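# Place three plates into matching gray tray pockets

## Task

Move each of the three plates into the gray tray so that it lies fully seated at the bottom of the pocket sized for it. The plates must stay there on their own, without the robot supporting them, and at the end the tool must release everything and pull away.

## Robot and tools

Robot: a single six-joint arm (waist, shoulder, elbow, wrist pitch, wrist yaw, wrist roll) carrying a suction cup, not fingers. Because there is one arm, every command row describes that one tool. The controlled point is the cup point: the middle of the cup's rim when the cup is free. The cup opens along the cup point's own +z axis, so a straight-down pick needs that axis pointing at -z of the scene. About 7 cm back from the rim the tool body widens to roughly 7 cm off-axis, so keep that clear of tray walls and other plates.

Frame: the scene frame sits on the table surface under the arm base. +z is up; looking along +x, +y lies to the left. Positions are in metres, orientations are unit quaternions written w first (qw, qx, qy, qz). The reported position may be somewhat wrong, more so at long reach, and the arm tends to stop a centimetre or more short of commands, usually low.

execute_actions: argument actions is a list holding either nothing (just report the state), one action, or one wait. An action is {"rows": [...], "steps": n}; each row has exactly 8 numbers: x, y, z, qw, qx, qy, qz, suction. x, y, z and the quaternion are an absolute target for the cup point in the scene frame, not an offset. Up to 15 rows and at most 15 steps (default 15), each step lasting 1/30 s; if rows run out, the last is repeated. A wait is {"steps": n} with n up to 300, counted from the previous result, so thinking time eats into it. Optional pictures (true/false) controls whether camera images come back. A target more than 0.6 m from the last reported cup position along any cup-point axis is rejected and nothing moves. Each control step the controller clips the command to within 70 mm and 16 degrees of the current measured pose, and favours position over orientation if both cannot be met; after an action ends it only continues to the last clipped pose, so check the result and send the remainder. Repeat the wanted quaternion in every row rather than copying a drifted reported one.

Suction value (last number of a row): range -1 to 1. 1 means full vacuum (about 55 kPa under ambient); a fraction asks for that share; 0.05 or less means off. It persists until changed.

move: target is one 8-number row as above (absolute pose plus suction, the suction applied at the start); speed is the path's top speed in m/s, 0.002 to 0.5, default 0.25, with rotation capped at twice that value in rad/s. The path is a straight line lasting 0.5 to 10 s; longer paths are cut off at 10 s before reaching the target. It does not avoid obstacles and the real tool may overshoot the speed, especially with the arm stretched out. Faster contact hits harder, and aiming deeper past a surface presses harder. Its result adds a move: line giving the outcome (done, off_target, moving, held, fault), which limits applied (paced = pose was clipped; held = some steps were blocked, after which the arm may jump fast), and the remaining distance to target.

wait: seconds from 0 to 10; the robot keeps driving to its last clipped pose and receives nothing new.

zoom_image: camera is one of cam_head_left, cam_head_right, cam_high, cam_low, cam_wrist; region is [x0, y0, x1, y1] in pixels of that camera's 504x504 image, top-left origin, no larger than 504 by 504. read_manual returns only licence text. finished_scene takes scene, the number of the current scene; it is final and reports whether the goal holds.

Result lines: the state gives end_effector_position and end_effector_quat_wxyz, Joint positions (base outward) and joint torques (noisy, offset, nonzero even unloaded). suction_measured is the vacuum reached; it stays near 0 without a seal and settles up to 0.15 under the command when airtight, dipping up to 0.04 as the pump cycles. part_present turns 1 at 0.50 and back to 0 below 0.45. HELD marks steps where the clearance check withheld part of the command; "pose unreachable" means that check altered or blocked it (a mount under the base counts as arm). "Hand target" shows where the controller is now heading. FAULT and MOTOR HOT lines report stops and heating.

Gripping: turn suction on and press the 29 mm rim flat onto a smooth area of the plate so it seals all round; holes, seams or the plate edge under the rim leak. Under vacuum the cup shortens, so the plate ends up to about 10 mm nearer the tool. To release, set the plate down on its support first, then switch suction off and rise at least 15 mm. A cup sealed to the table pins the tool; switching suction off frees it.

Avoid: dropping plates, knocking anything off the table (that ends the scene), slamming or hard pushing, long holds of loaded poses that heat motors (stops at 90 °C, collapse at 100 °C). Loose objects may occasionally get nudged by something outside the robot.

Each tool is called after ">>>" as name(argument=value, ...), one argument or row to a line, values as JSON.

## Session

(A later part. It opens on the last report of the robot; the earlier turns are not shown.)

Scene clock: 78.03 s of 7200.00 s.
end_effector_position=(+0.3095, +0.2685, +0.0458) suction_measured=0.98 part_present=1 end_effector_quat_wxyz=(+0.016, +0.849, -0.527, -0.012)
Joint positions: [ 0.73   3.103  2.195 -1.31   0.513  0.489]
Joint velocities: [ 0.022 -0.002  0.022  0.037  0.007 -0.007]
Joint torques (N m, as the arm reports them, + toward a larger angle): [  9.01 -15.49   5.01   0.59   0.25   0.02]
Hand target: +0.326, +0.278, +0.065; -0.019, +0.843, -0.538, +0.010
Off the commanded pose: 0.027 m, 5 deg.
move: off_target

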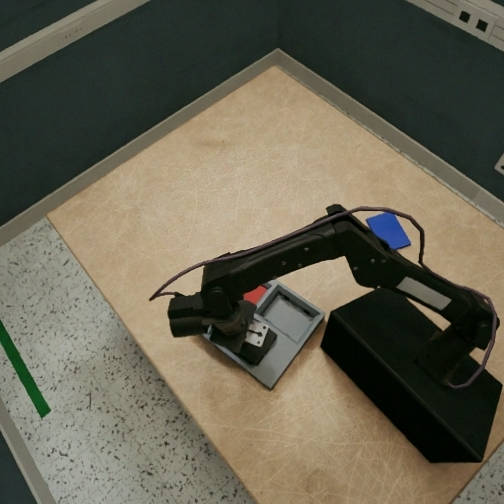

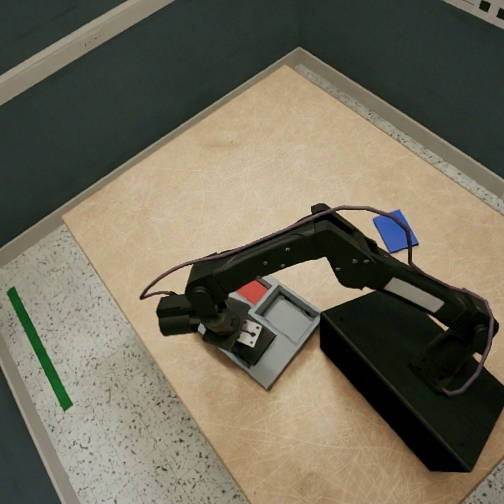

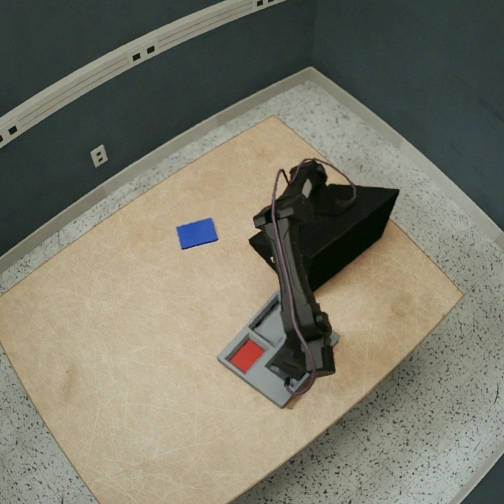

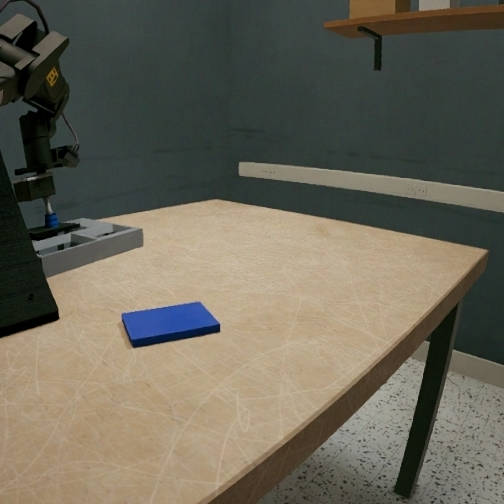

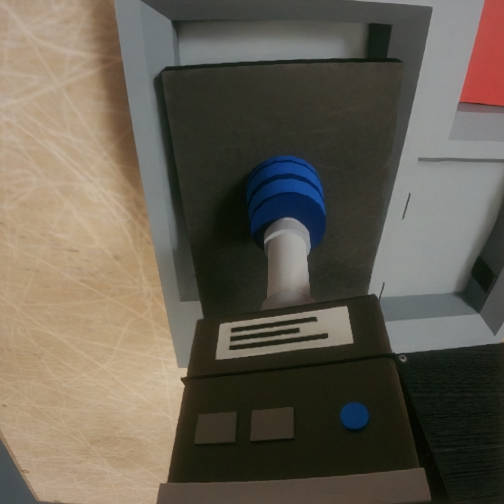

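>>> move(
  target=[0.336,0.283,0.07,-0.02,0.838,-0.546,0.01,1],
  speed=0.08,
)

Scene clock: 80.40 s of 7200.00 s.
end_effector_position=(+0.3312, +0.2776, +0.0578) suction_measured=0.98 part_present=1 end_effector_quat_wxyz=(-0.009, +0.837, -0.547, -0.005)
Joint positions: [ 0.725  3.124  2.296 -1.327  0.525  0.501]
Joint velocities: [-0.012 -0.012 -0.012  0.022 -0.007  0.037]
Joint torques (N m, as the arm reports them, + toward a larger angle): [  9.32 -13.2    6.42   0.16   0.27   0.02]
Hand target: +0.336, +0.282, +0.070; -0.021, +0.838, -0.546, +0.010
Off the commanded pose: 0.014 m, 2 deg.
move: off_target

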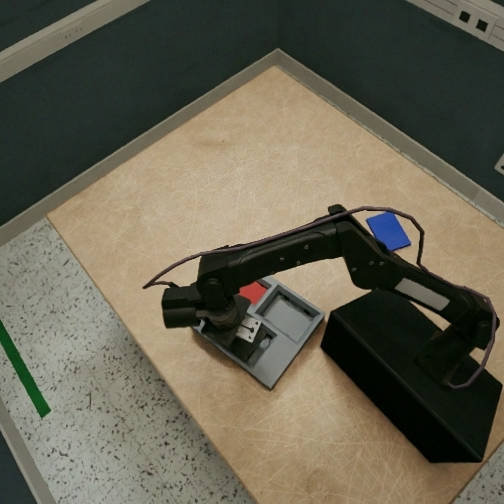

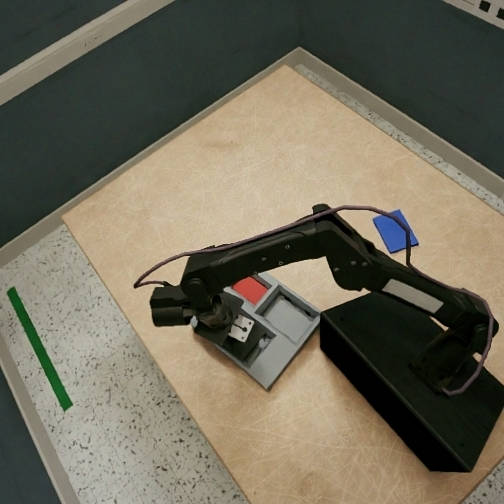

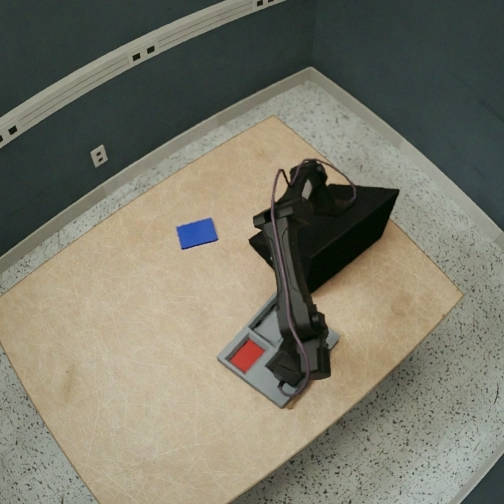

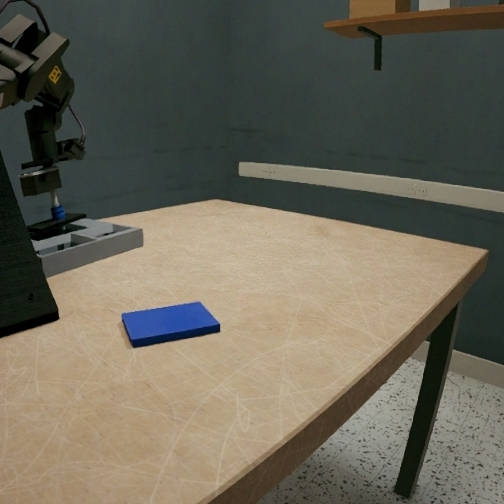

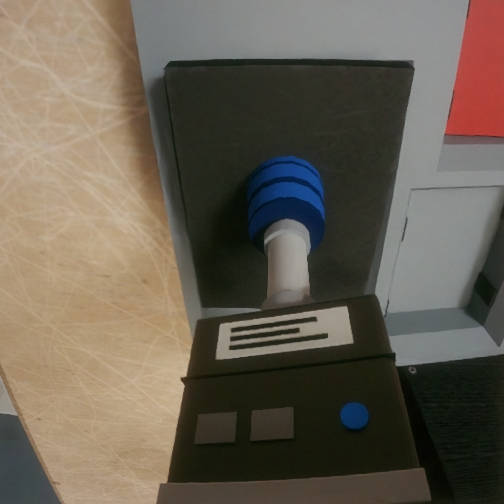

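>>> move(
  target=[0.32,0.277,0.052,-0.012,0.845,-0.535,0.01,1],
  speed=0.04,
)

Scene clock: 88.40 s of 7200.00 s.
end_effector_position=(+0.3188, +0.2718, +0.0341) suction_measured=0.98 part_present=1 end_effector_quat_wxyz=(+0.006, +0.842, -0.540, +0.004)
Joint positions: [ 0.719  3.112  2.17  -1.244  0.549  0.496]
Joint velocities: [-0.002  0.002 -0.027 -0.007 -0.007 -0.037]
Joint torques (N m, as the arm reports them, + toward a larger angle): [  9.75 -16.07   3.2    0.32  -0.02  -0.08]
Hand target: +0.320, +0.277, +0.052; -0.011, +0.845, -0.535, +0.010
Off the commanded pose: 0.019 m, 2 deg.
move: off_target

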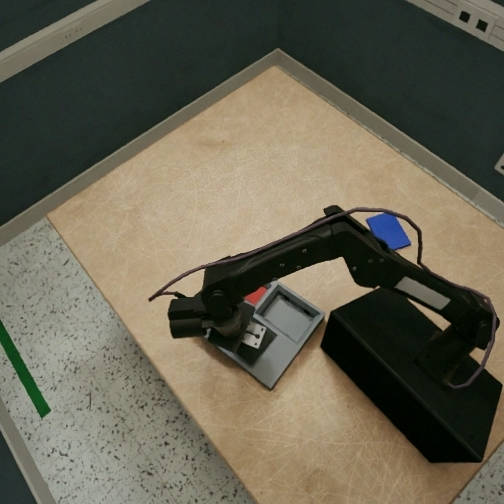

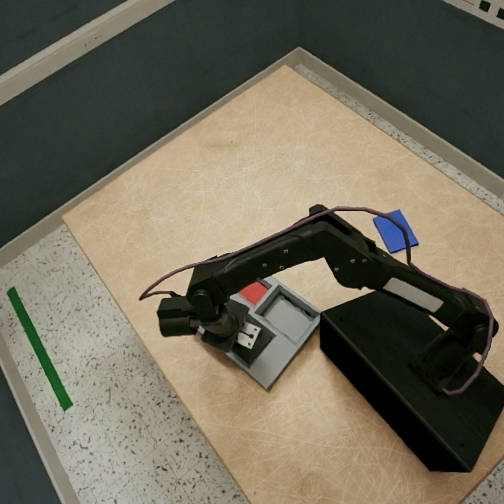

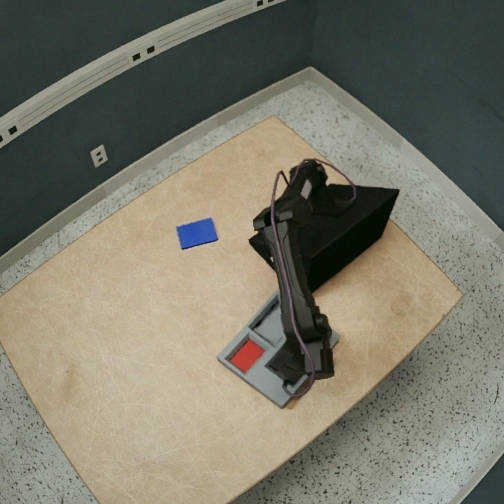

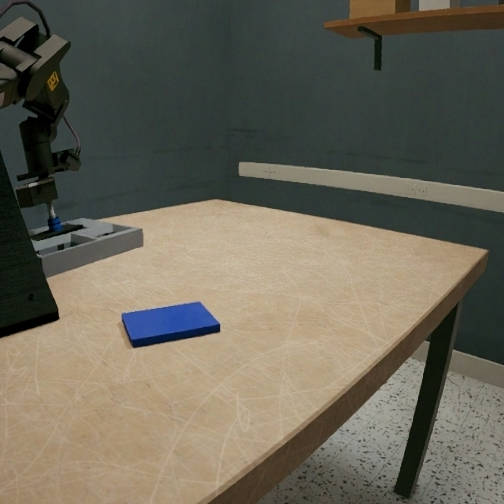

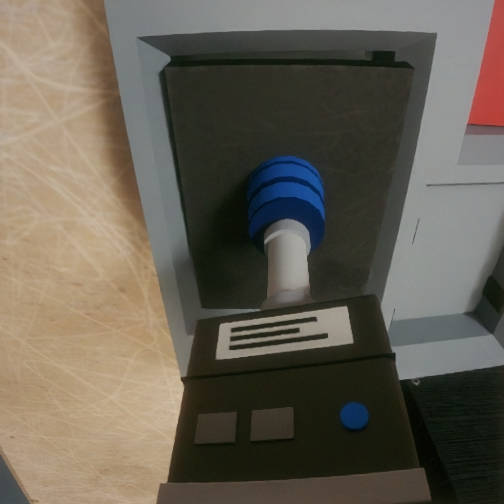

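>>> move(
  target=[0.327,0.28,0.022,-0.012,0.847,-0.531,0.008,1],
  speed=0.03,
)

Scene clock: 90.47 s of 7200.00 s.
end_effector_position=(+0.3216, +0.2723, +0.0244) suction_measured=0.99 part_present=1 end_effector_quat_wxyz=(+0.002, +0.846, -0.533, -0.004)
Joint positions: [ 0.696  3.112  2.149 -1.205  0.545  0.453]
Joint velocities: [ 0.002 -0.007 -0.032  0.022 -0.066  0.022]
Joint torques (N m, as the arm reports them, + toward a larger angle): [  7.45 -12.46   3.43   0.63   0.25  -0.14]
Hand target: +0.327, +0.280, +0.022; -0.011, +0.847, -0.531, +0.008
Off the commanded pose: 0.010 m, 2 deg.
move: done

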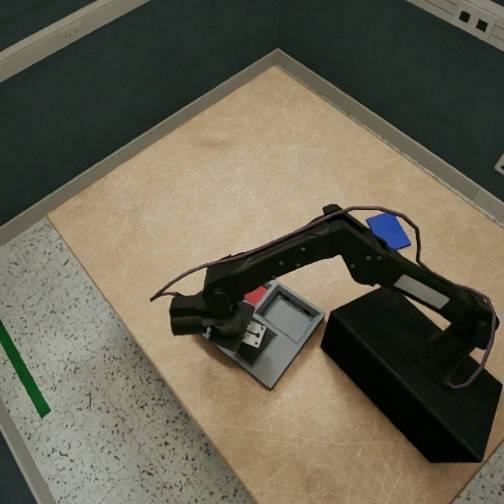

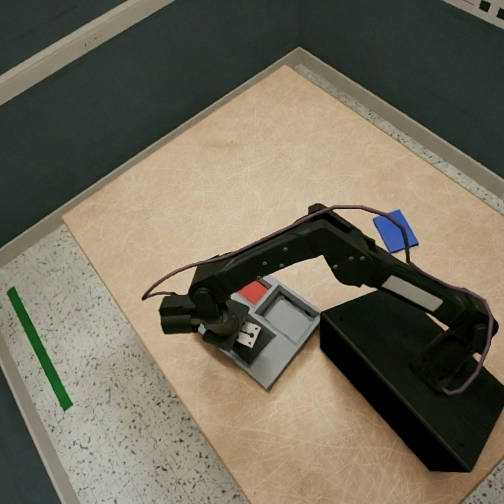

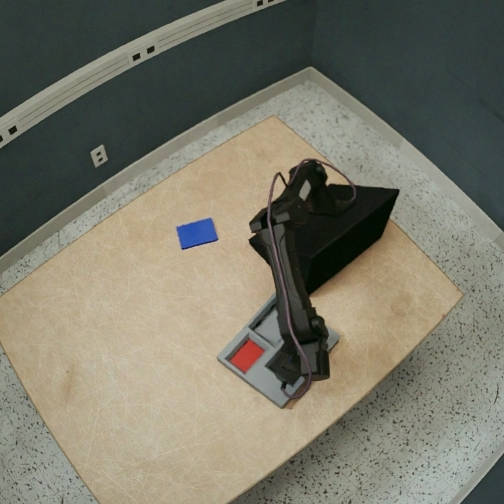

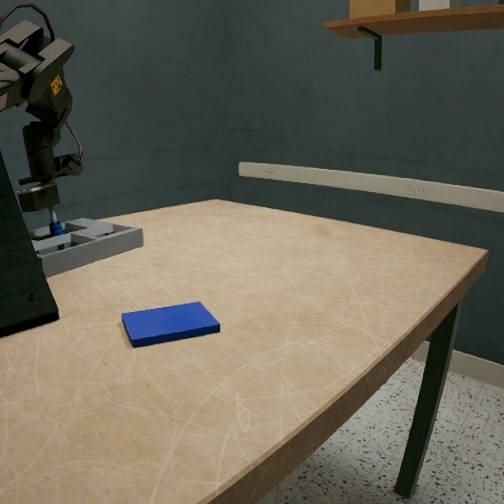

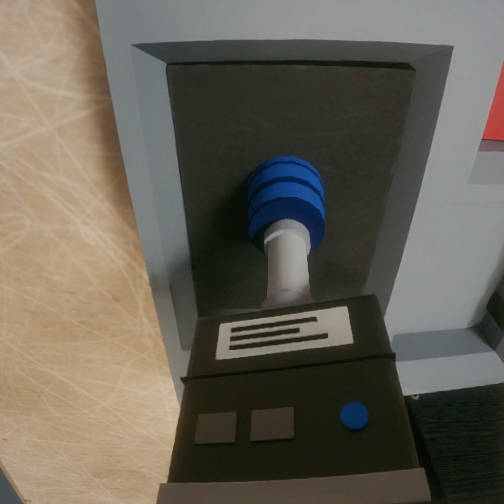

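>>> move(
  target=[0.33,0.279,-0.01,-0.012,0.847,-0.531,0.008,1],
  speed=0.025,
)

Scene clock: 93.17 s of 7200.00 s.
end_effector_position=(+0.3236, +0.2720, +0.0072) suction_measured=0.98 part_present=1 end_effector_quat_wxyz=(-0.002, +0.852, -0.523, -0.005)
Joint positions: [ 0.67   3.112  2.095 -1.129  0.557  0.4  ]
Joint velocities: [ 0.002 -0.017 -0.017 -0.022  0.051 -0.095]
Joint torques (N m, as the arm reports them, + toward a larger angle): [  6.09 -11.03   2.14   1.04   0.31  -0.04]
Hand target: +0.330, +0.278, -0.009; -0.011, +0.847, -0.532, +0.007
Off the commanded pose: 0.020 m, 2 deg.
joint sent to its limit — the command would take joint 2 (shoulder) past its upper limit, so that joint was sent only as far as its limit.
move: off_target

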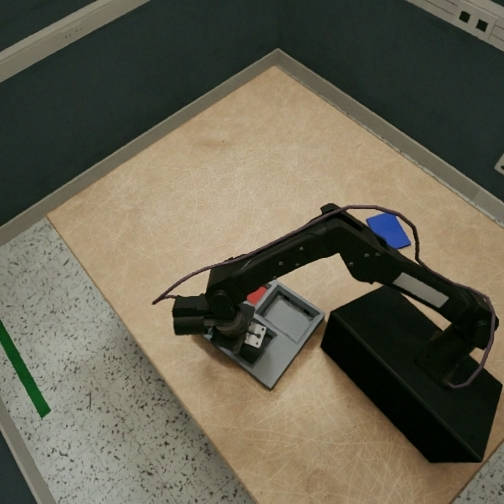

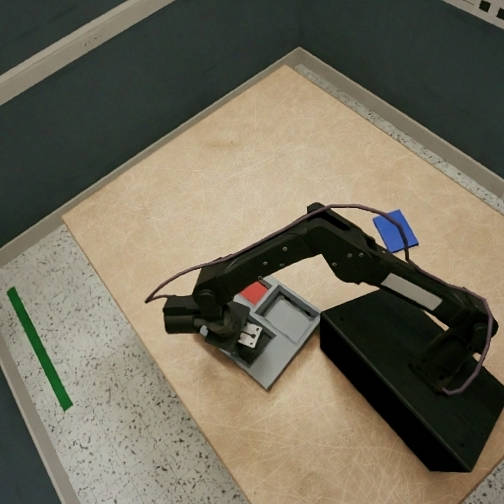

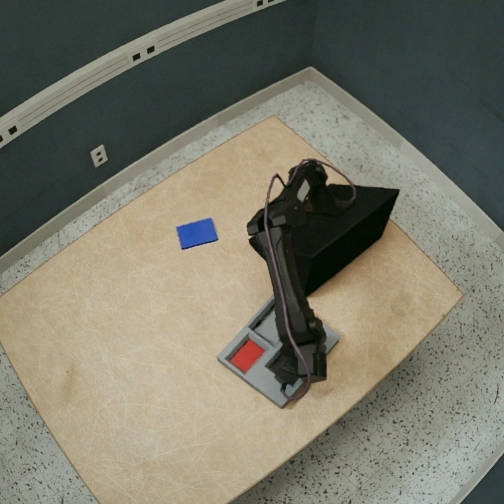

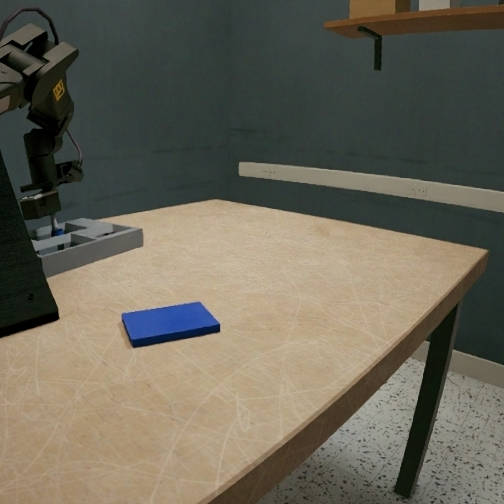

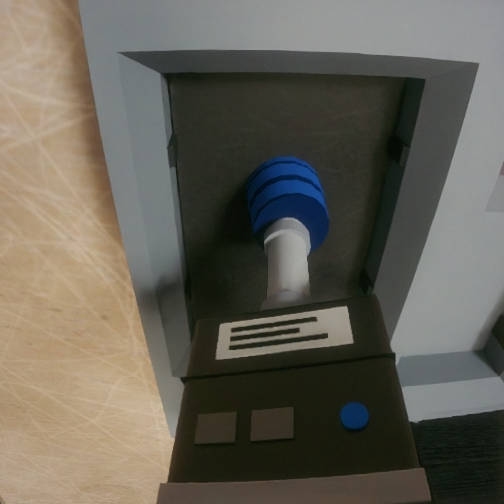

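>>> move(
  target=[0.324,0.272,-0.02,-0.005,0.847,-0.531,0.004,1],
  speed=0.04,
)

>>> execute_actions(
  actions=[
    {"rows":[[0.325,0.273,0.008,-0.005,0.85,-0.527,0.004,0]],"steps":10},
  ],
  pictures=false,
)

>>> move(
  target=[0.325,0.273,0.095,-0.005,0.85,-0.527,0.004,0],
  speed=0.15,
)

>>> move(
  target=[0.335,-0.185,0.07,0,0.65,-0.76,0,0],
  speed=0.3,
)

>>> zoom_image(
  camera="cam_head_left",
  region=[180,250,330,400],
)

Scene clock: 97.73 s of 7200.00 s.
end_effector_position=(+0.3233, +0.2720, +0.0061) suction_measured=0.98 part_present=1 end_effector_quat_wxyz=(-0.007, +0.851, -0.524, -0.003)
Joint positions: [ 0.67   3.094  2.057 -1.094  0.56   0.396]
Joint velocities: [-0.002 -0.002 -0.022 -0.022  0.007  0.051]
Joint torques (N m, as the arm reports them, + toward a larger angle): [ 4.93 -9.95  1.08  1.05  0.34 -0.01]
Hand target: +0.323, +0.271, -0.019; -0.002, +0.847, -0.531, +0.004
Off the commanded pose: 0.026 m, 1 deg.
move: off_target

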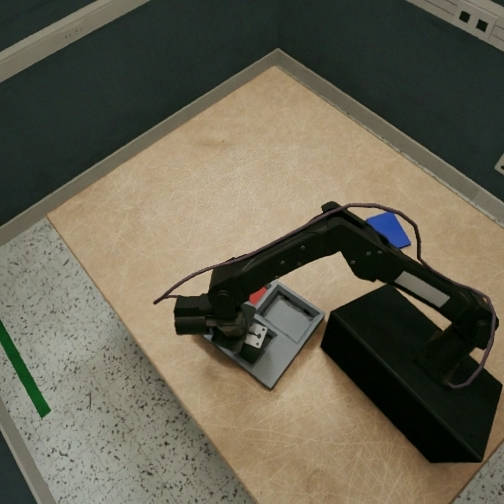

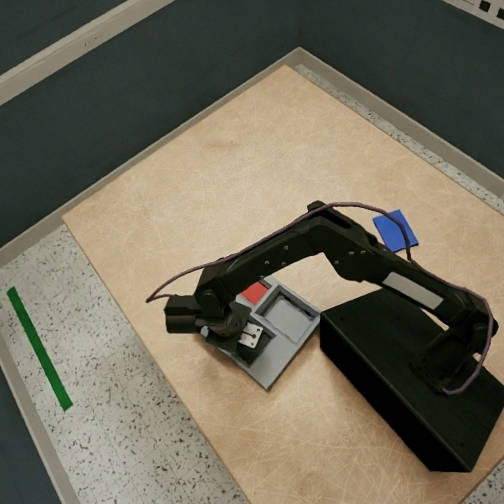

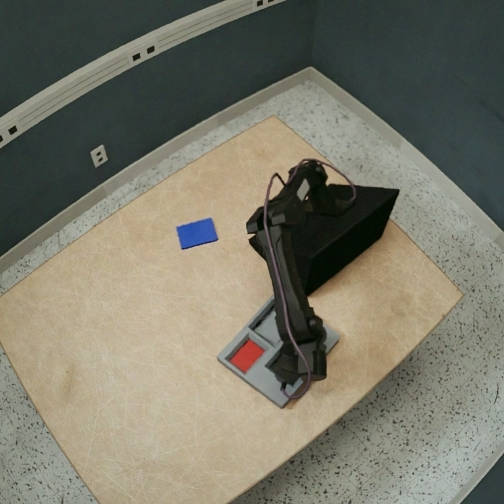

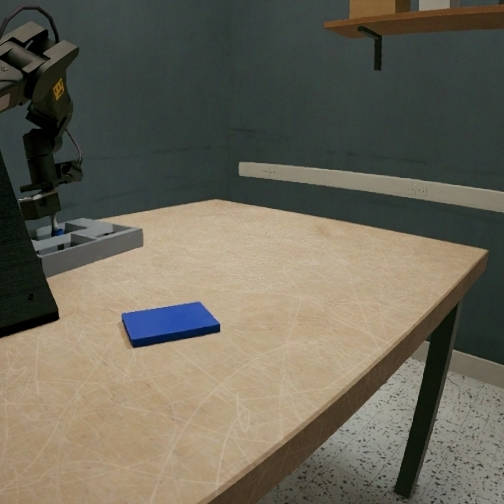

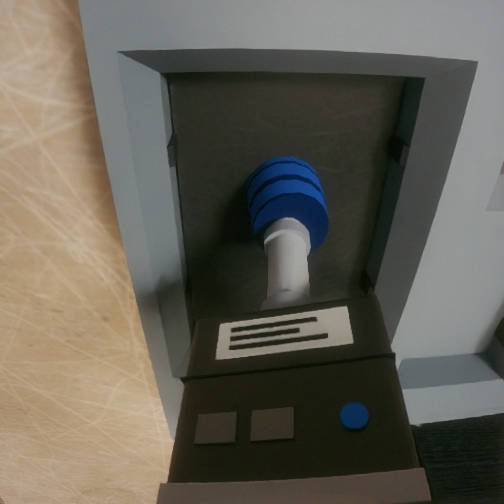

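Scene clock: 98.07 s of 7200.00 s.
end_effector_position=(+0.3248, +0.2716, +0.0103) suction_measured=0.00 part_present=0 end_effector_quat_wxyz=(-0.007, +0.850, -0.526, -0.000)
Joint positions: [ 0.675  3.093  2.07  -1.11   0.562  0.405]
Joint velocities: [ 0.002 -0.002 -0.017 -0.037  0.022 -0.007]
Joint torques (N m, as the arm reports them, + toward a larger angle): [  7.14 -11.64   5.23   0.28   0.12   0.  ]
Hand target: +0.325, +0.273, +0.008; -0.005, +0.850, -0.527, +0.004
Off the commanded pose: 0.003 m, 1 deg.
Steps of this call (steps 1 to 10: all 10 steps of this action). Readings (end_effector_position | what the end effector reports):
1: (+0.3237, +0.2722, +0.0079) | suction_measured=0.15 part_present=0
2: (+0.3247, +0.2722, +0.0093) | suction_measured=0.00 part_present=0
4: (+0.3249, +0.2718, +0.0103) | suction_measured=0.00 part_present=0
8: (+0.3248, +0.2716, +0.0103) | suction_measured=0.00 part_present=0
10: the state above

Scene clock: 99.60 s of 7200.00 s.
end_effector_position=(+0.3276, +0.2658, +0.0911) suction_measured=0.00 part_present=0 end_effector_quat_wxyz=(-0.003, +0.848, -0.530, +0.001)
Joint positions: [ 0.759  3.093  2.357 -1.449  0.518  0.5  ]
Joint velocities: [-0.007 -0.007 -0.012 -0.022  0.007 -0.007]
Joint torques (N m, as the arm reports them, + toward a larger angle): [  8.61 -11.7    6.38   0.14   0.03   0.01]
Hand target: +0.325, +0.272, +0.095; -0.006, +0.850, -0.527, +0.004
Off the commanded pose: 0.009 m, 1 deg.
move: done

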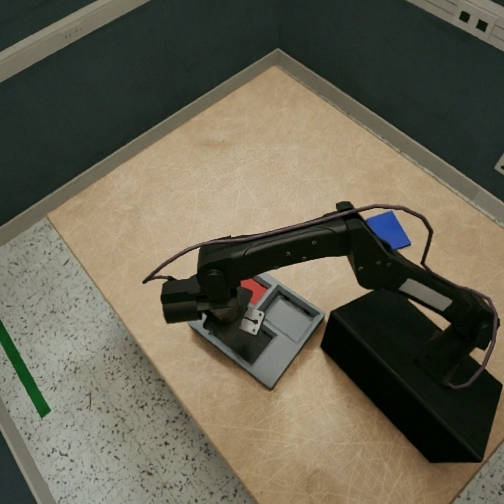

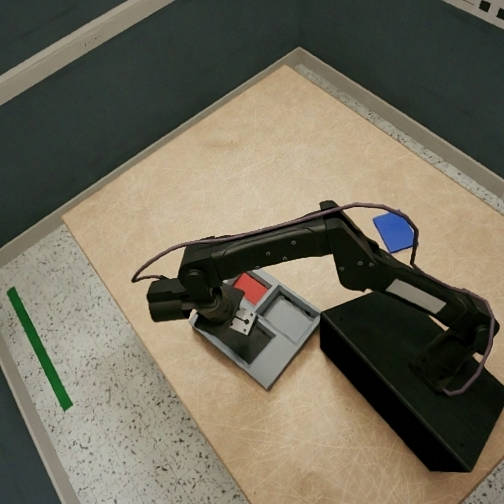

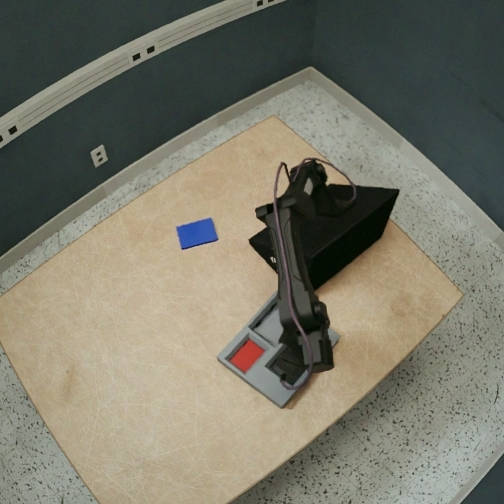

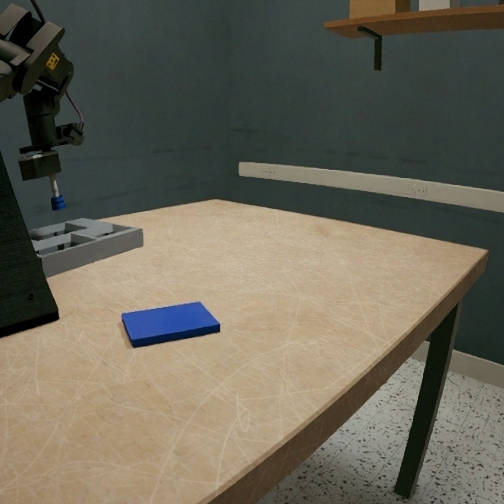

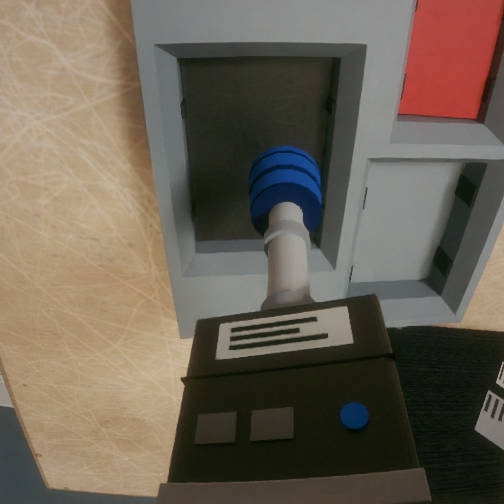

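Scene clock: 101.73 s of 7200.00 s.
end_effector_position=(+0.3170, -0.1843, +0.0562) suction_measured=0.00 part_present=0 end_effector_quat_wxyz=(-0.019, -0.652, +0.758, +0.013)
Joint positions: [-0.067  1.826  1.355 -1.136  0.791  0.145]
Joint velocities: [-0.012  0.007  0.017  0.066 -0.037  0.037]
Joint torques (N m, as the arm reports them, + toward a larger angle): [ 7.8  -8.62  4.61  0.25  0.14  0.04]
Hand target: +0.326, -0.188, +0.068; -0.004, -0.649, +0.760, -0.002
Off the commanded pose: 0.023 m, 3 deg.
move: off_target

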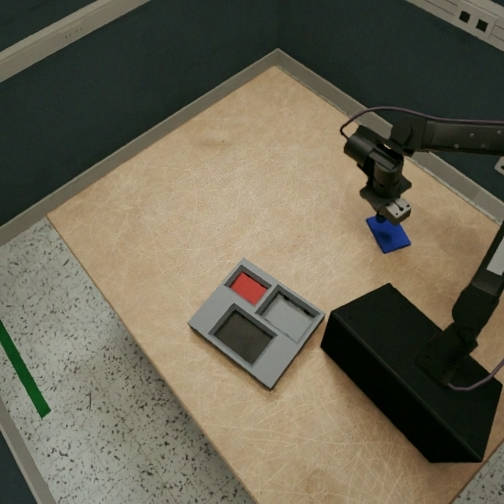

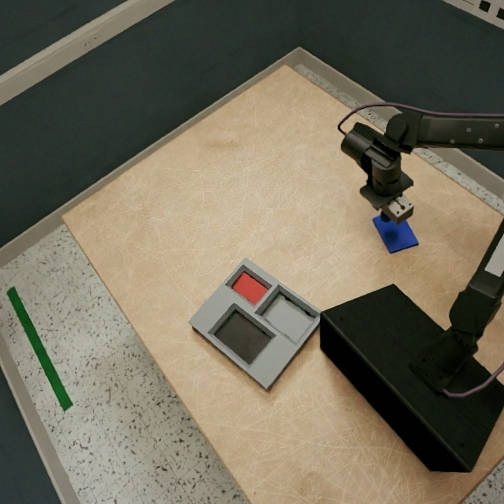

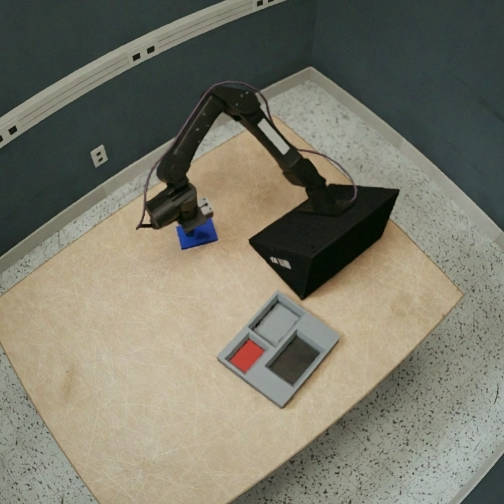

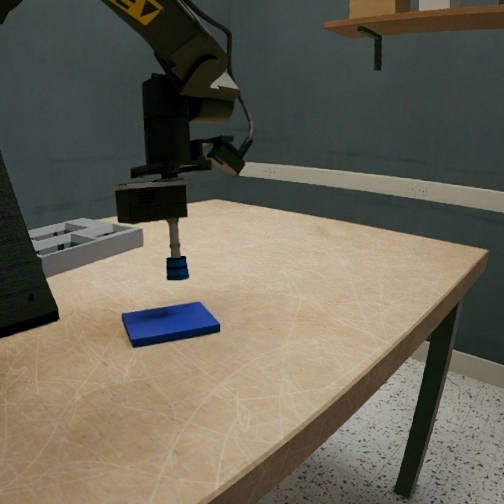

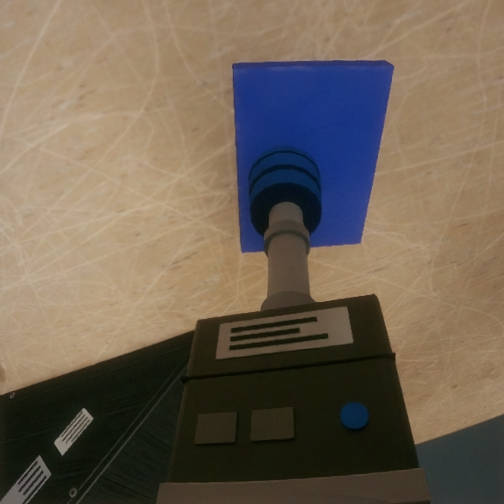

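Region (180, 250, 330, 400) of cam_head_left's 504x504 image, scaled by 3.360, with more detail than that image has.

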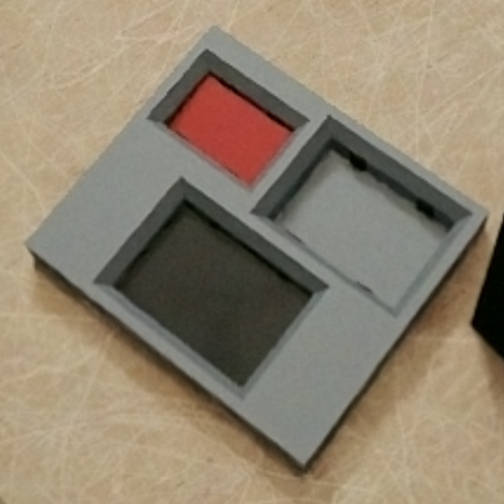

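>>> move(
  target=[0.298,-0.195,0.03,0,0.997,-0.075,0,0],
  speed=0.4,
)

Scene clock: 106.43 s of 7200.00 s.
end_effector_position=(+0.2953, -0.1939, +0.0240) suction_measured=0.00 part_present=0 end_effector_quat_wxyz=(+0.005, +0.997, -0.070, -0.014)
Joint positions: [-0.164  1.727  1.165 -0.922  0.791 -1.589]
Joint velocities: [ 0.007 -0.002 -0.017  0.022  0.066 -0.037]
Joint torques (N m, as the arm reports them, + toward a larger angle): [ 6.04 -8.94  2.19  0.28  0.09 -0.11]
Hand target: +0.298, -0.195, +0.030; +0.001, +0.997, -0.075, -0.001
Off the commanded pose: 0.007 m, 2 deg.
move: done

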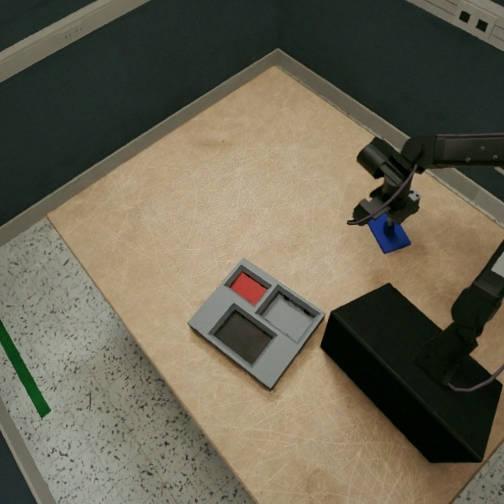

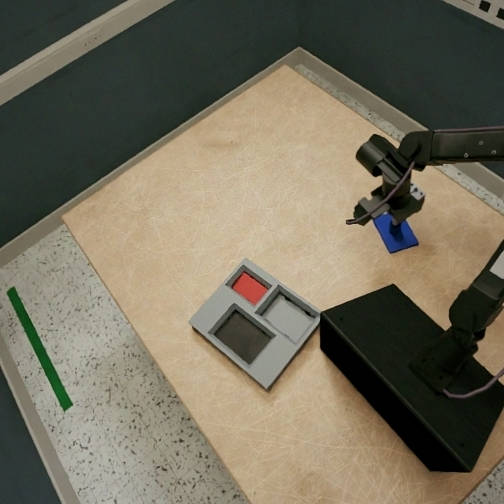

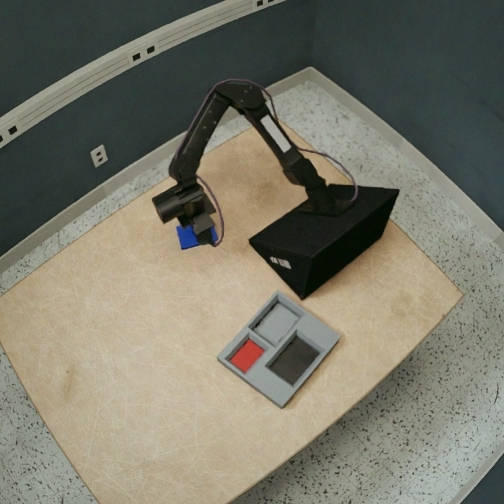

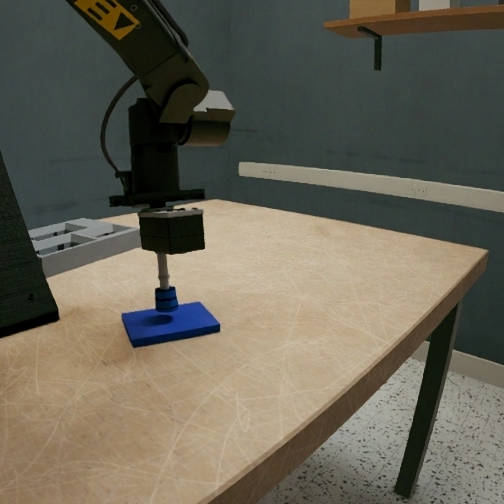

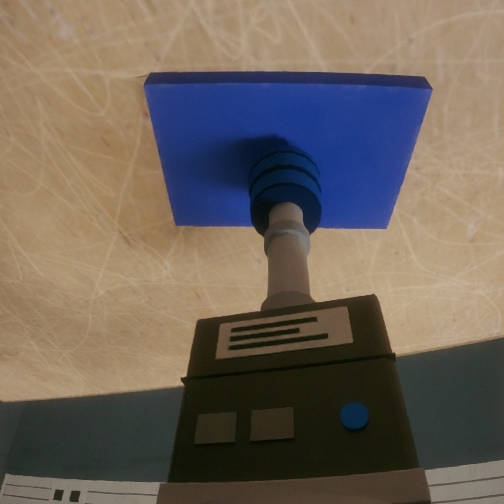

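>>> move(
  target=[0.295,-0.196,0.005,0,0.997,-0.075,0,1],
  speed=0.04,
)

>>> move(
  target=[0.32,-0.17,0.1,0,0.997,-0.075,0,1],
  speed=0.15,
)

>>> move(
  target=[0.29,0.145,0.075,0,0.974,0.225,0,1],
)

Scene clock: 109.90 s of 7200.00 s.
end_effector_position=(+0.2918, -0.1987, +0.0023) suction_measured=0.70 part_present=1 end_effector_quat_wxyz=(+0.009, +0.997, -0.069, -0.014)
Joint positions: [-0.223  1.727  1.107 -0.804  0.793 -1.675]
Joint velocities: [-0.007  0.002 -0.007 -0.007 -0.007 -0.007]
Joint torques (N m, as the arm reports them, + toward a larger angle): [ 5.72 -8.67  1.61  0.49 -0.12 -0.06]
Hand target: +0.295, -0.196, +0.005; +0.001, +0.997, -0.075, -0.001
Off the commanded pose: 0.005 m, 2 deg.
move: done

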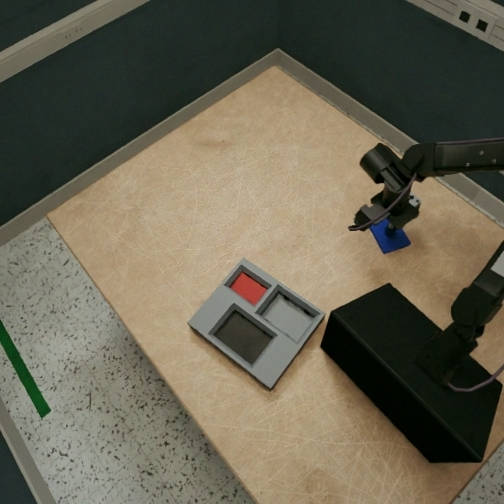

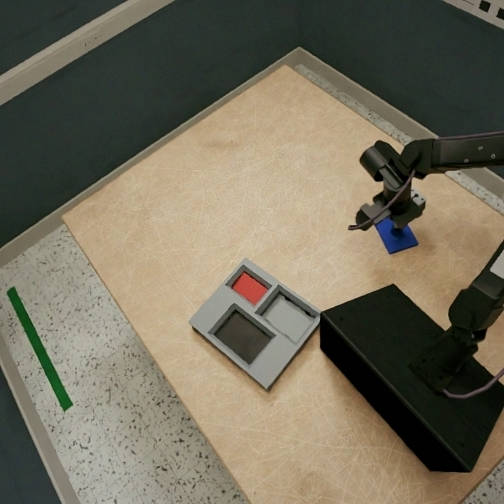

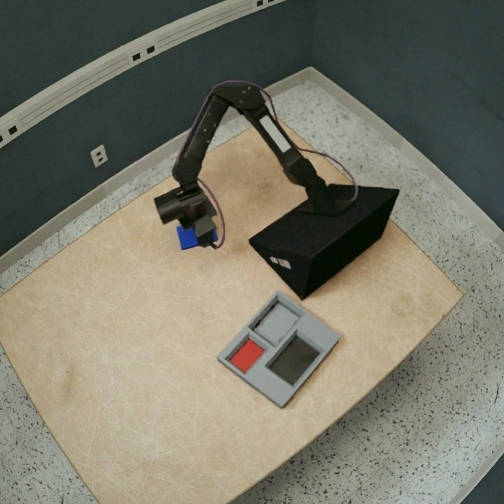

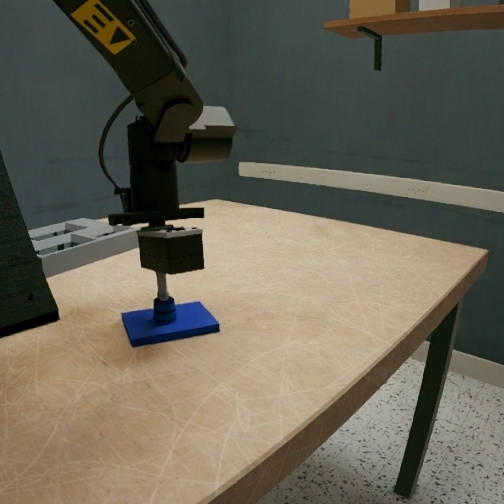

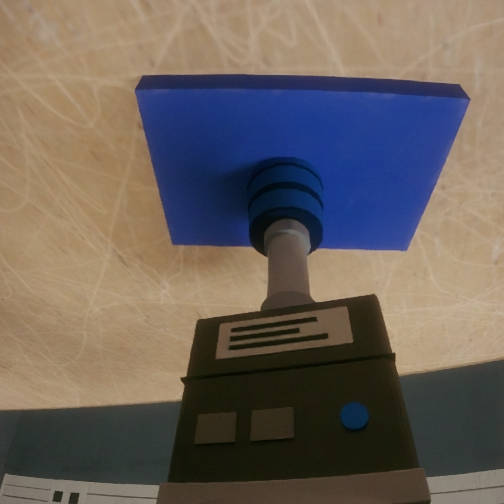

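Scene clock: 111.27 s of 7200.00 s.
end_effector_position=(+0.3146, -0.1748, +0.0929) suction_measured=0.99 part_present=1 end_effector_quat_wxyz=(+0.004, +0.997, -0.079, -0.005)
Joint positions: [ 0.035  1.789  1.385 -1.256  0.788 -1.307]
Joint velocities: [-0.012 -0.007 -0.017 -0.066  0.066  0.022]
Joint torques (N m, as the arm reports them, + toward a larger angle): [ 7.74 -4.99  5.27  0.12  0.06  0.07]
Hand target: +0.321, -0.170, +0.100; -0.001, +0.997, -0.075, +0.001
Off the commanded pose: 0.010 m, 1 deg.
move: done

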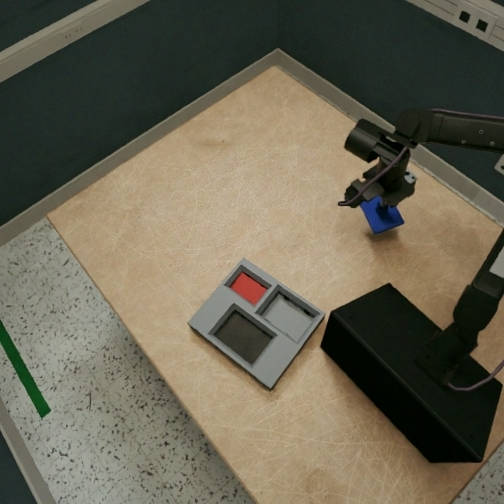

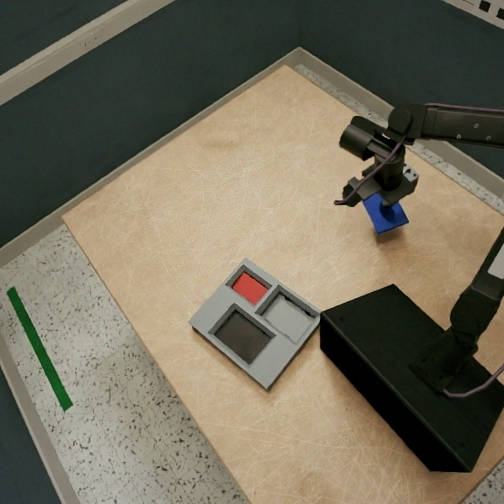

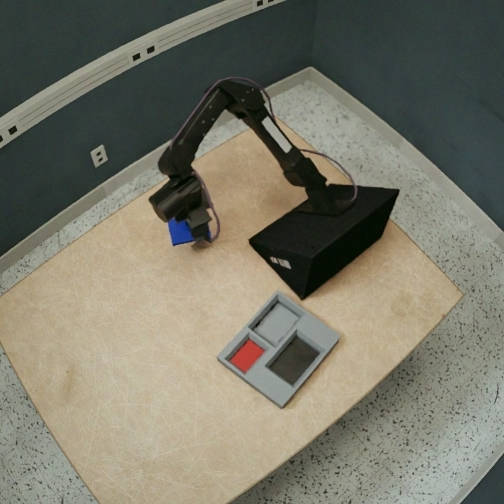

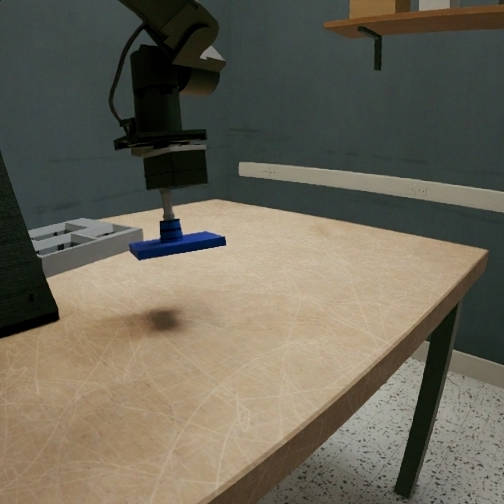

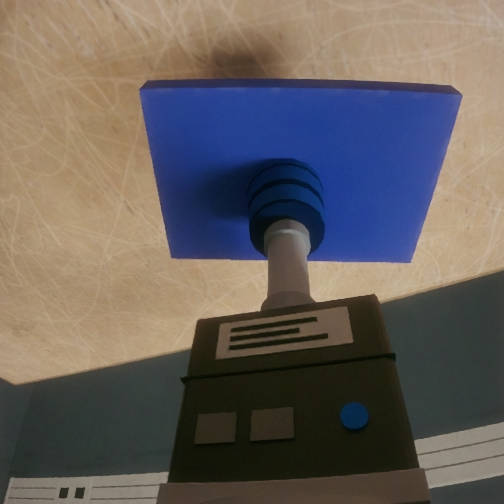

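Scene clock: 113.10 s of 7200.00 s.
end_effector_position=(+0.2915, +0.1418, +0.0669) suction_measured=0.99 part_present=1 end_effector_quat_wxyz=(+0.004, +0.974, +0.224, -0.008)
Joint positions: [ 0.625  2.552  1.492 -1.085  0.589 -1.185]
Joint velocities: [-0.007 -0.002 -0.012 -0.022 -0.022  0.037]
Joint torques (N m, as the arm reports them, + toward a larger angle): [ 7.74 -9.35  6.12  0.21 -0.01 -0.08]
Hand target: +0.297, +0.148, +0.076; -0.002, +0.974, +0.226, +0.002
Off the commanded pose: 0.009 m, 1 deg.
move: done

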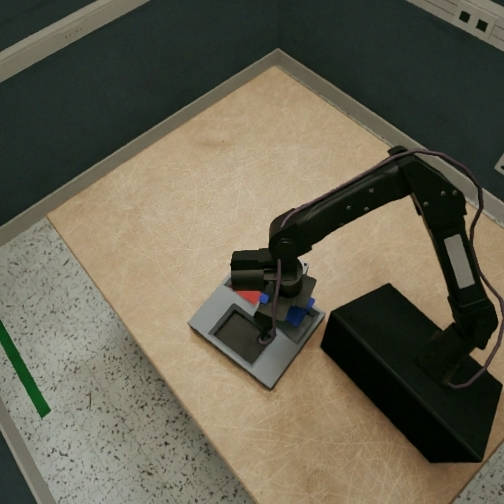

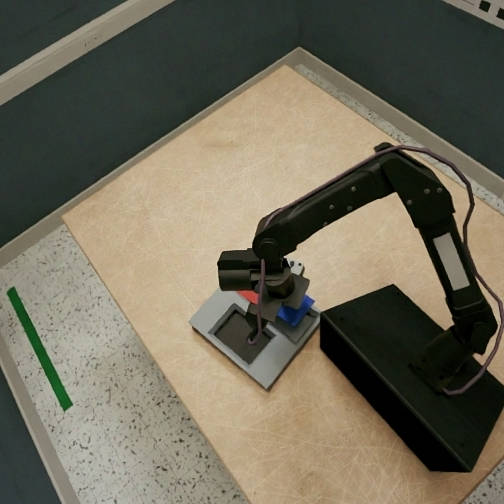

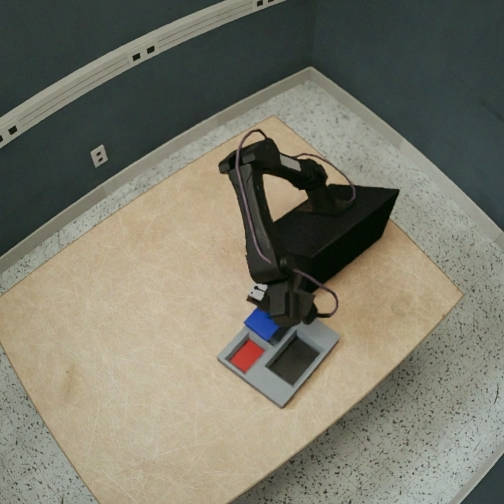

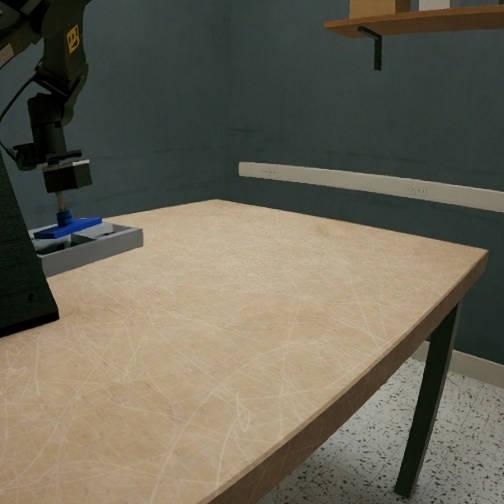

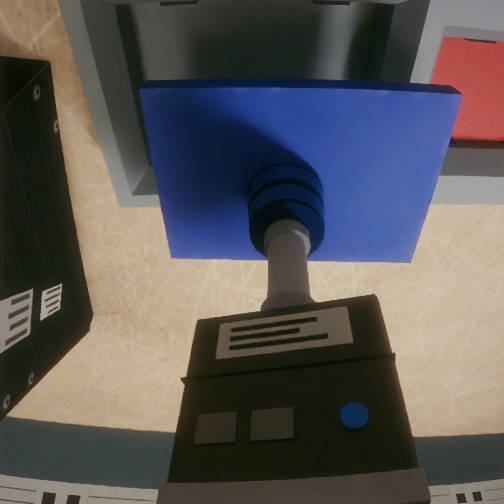

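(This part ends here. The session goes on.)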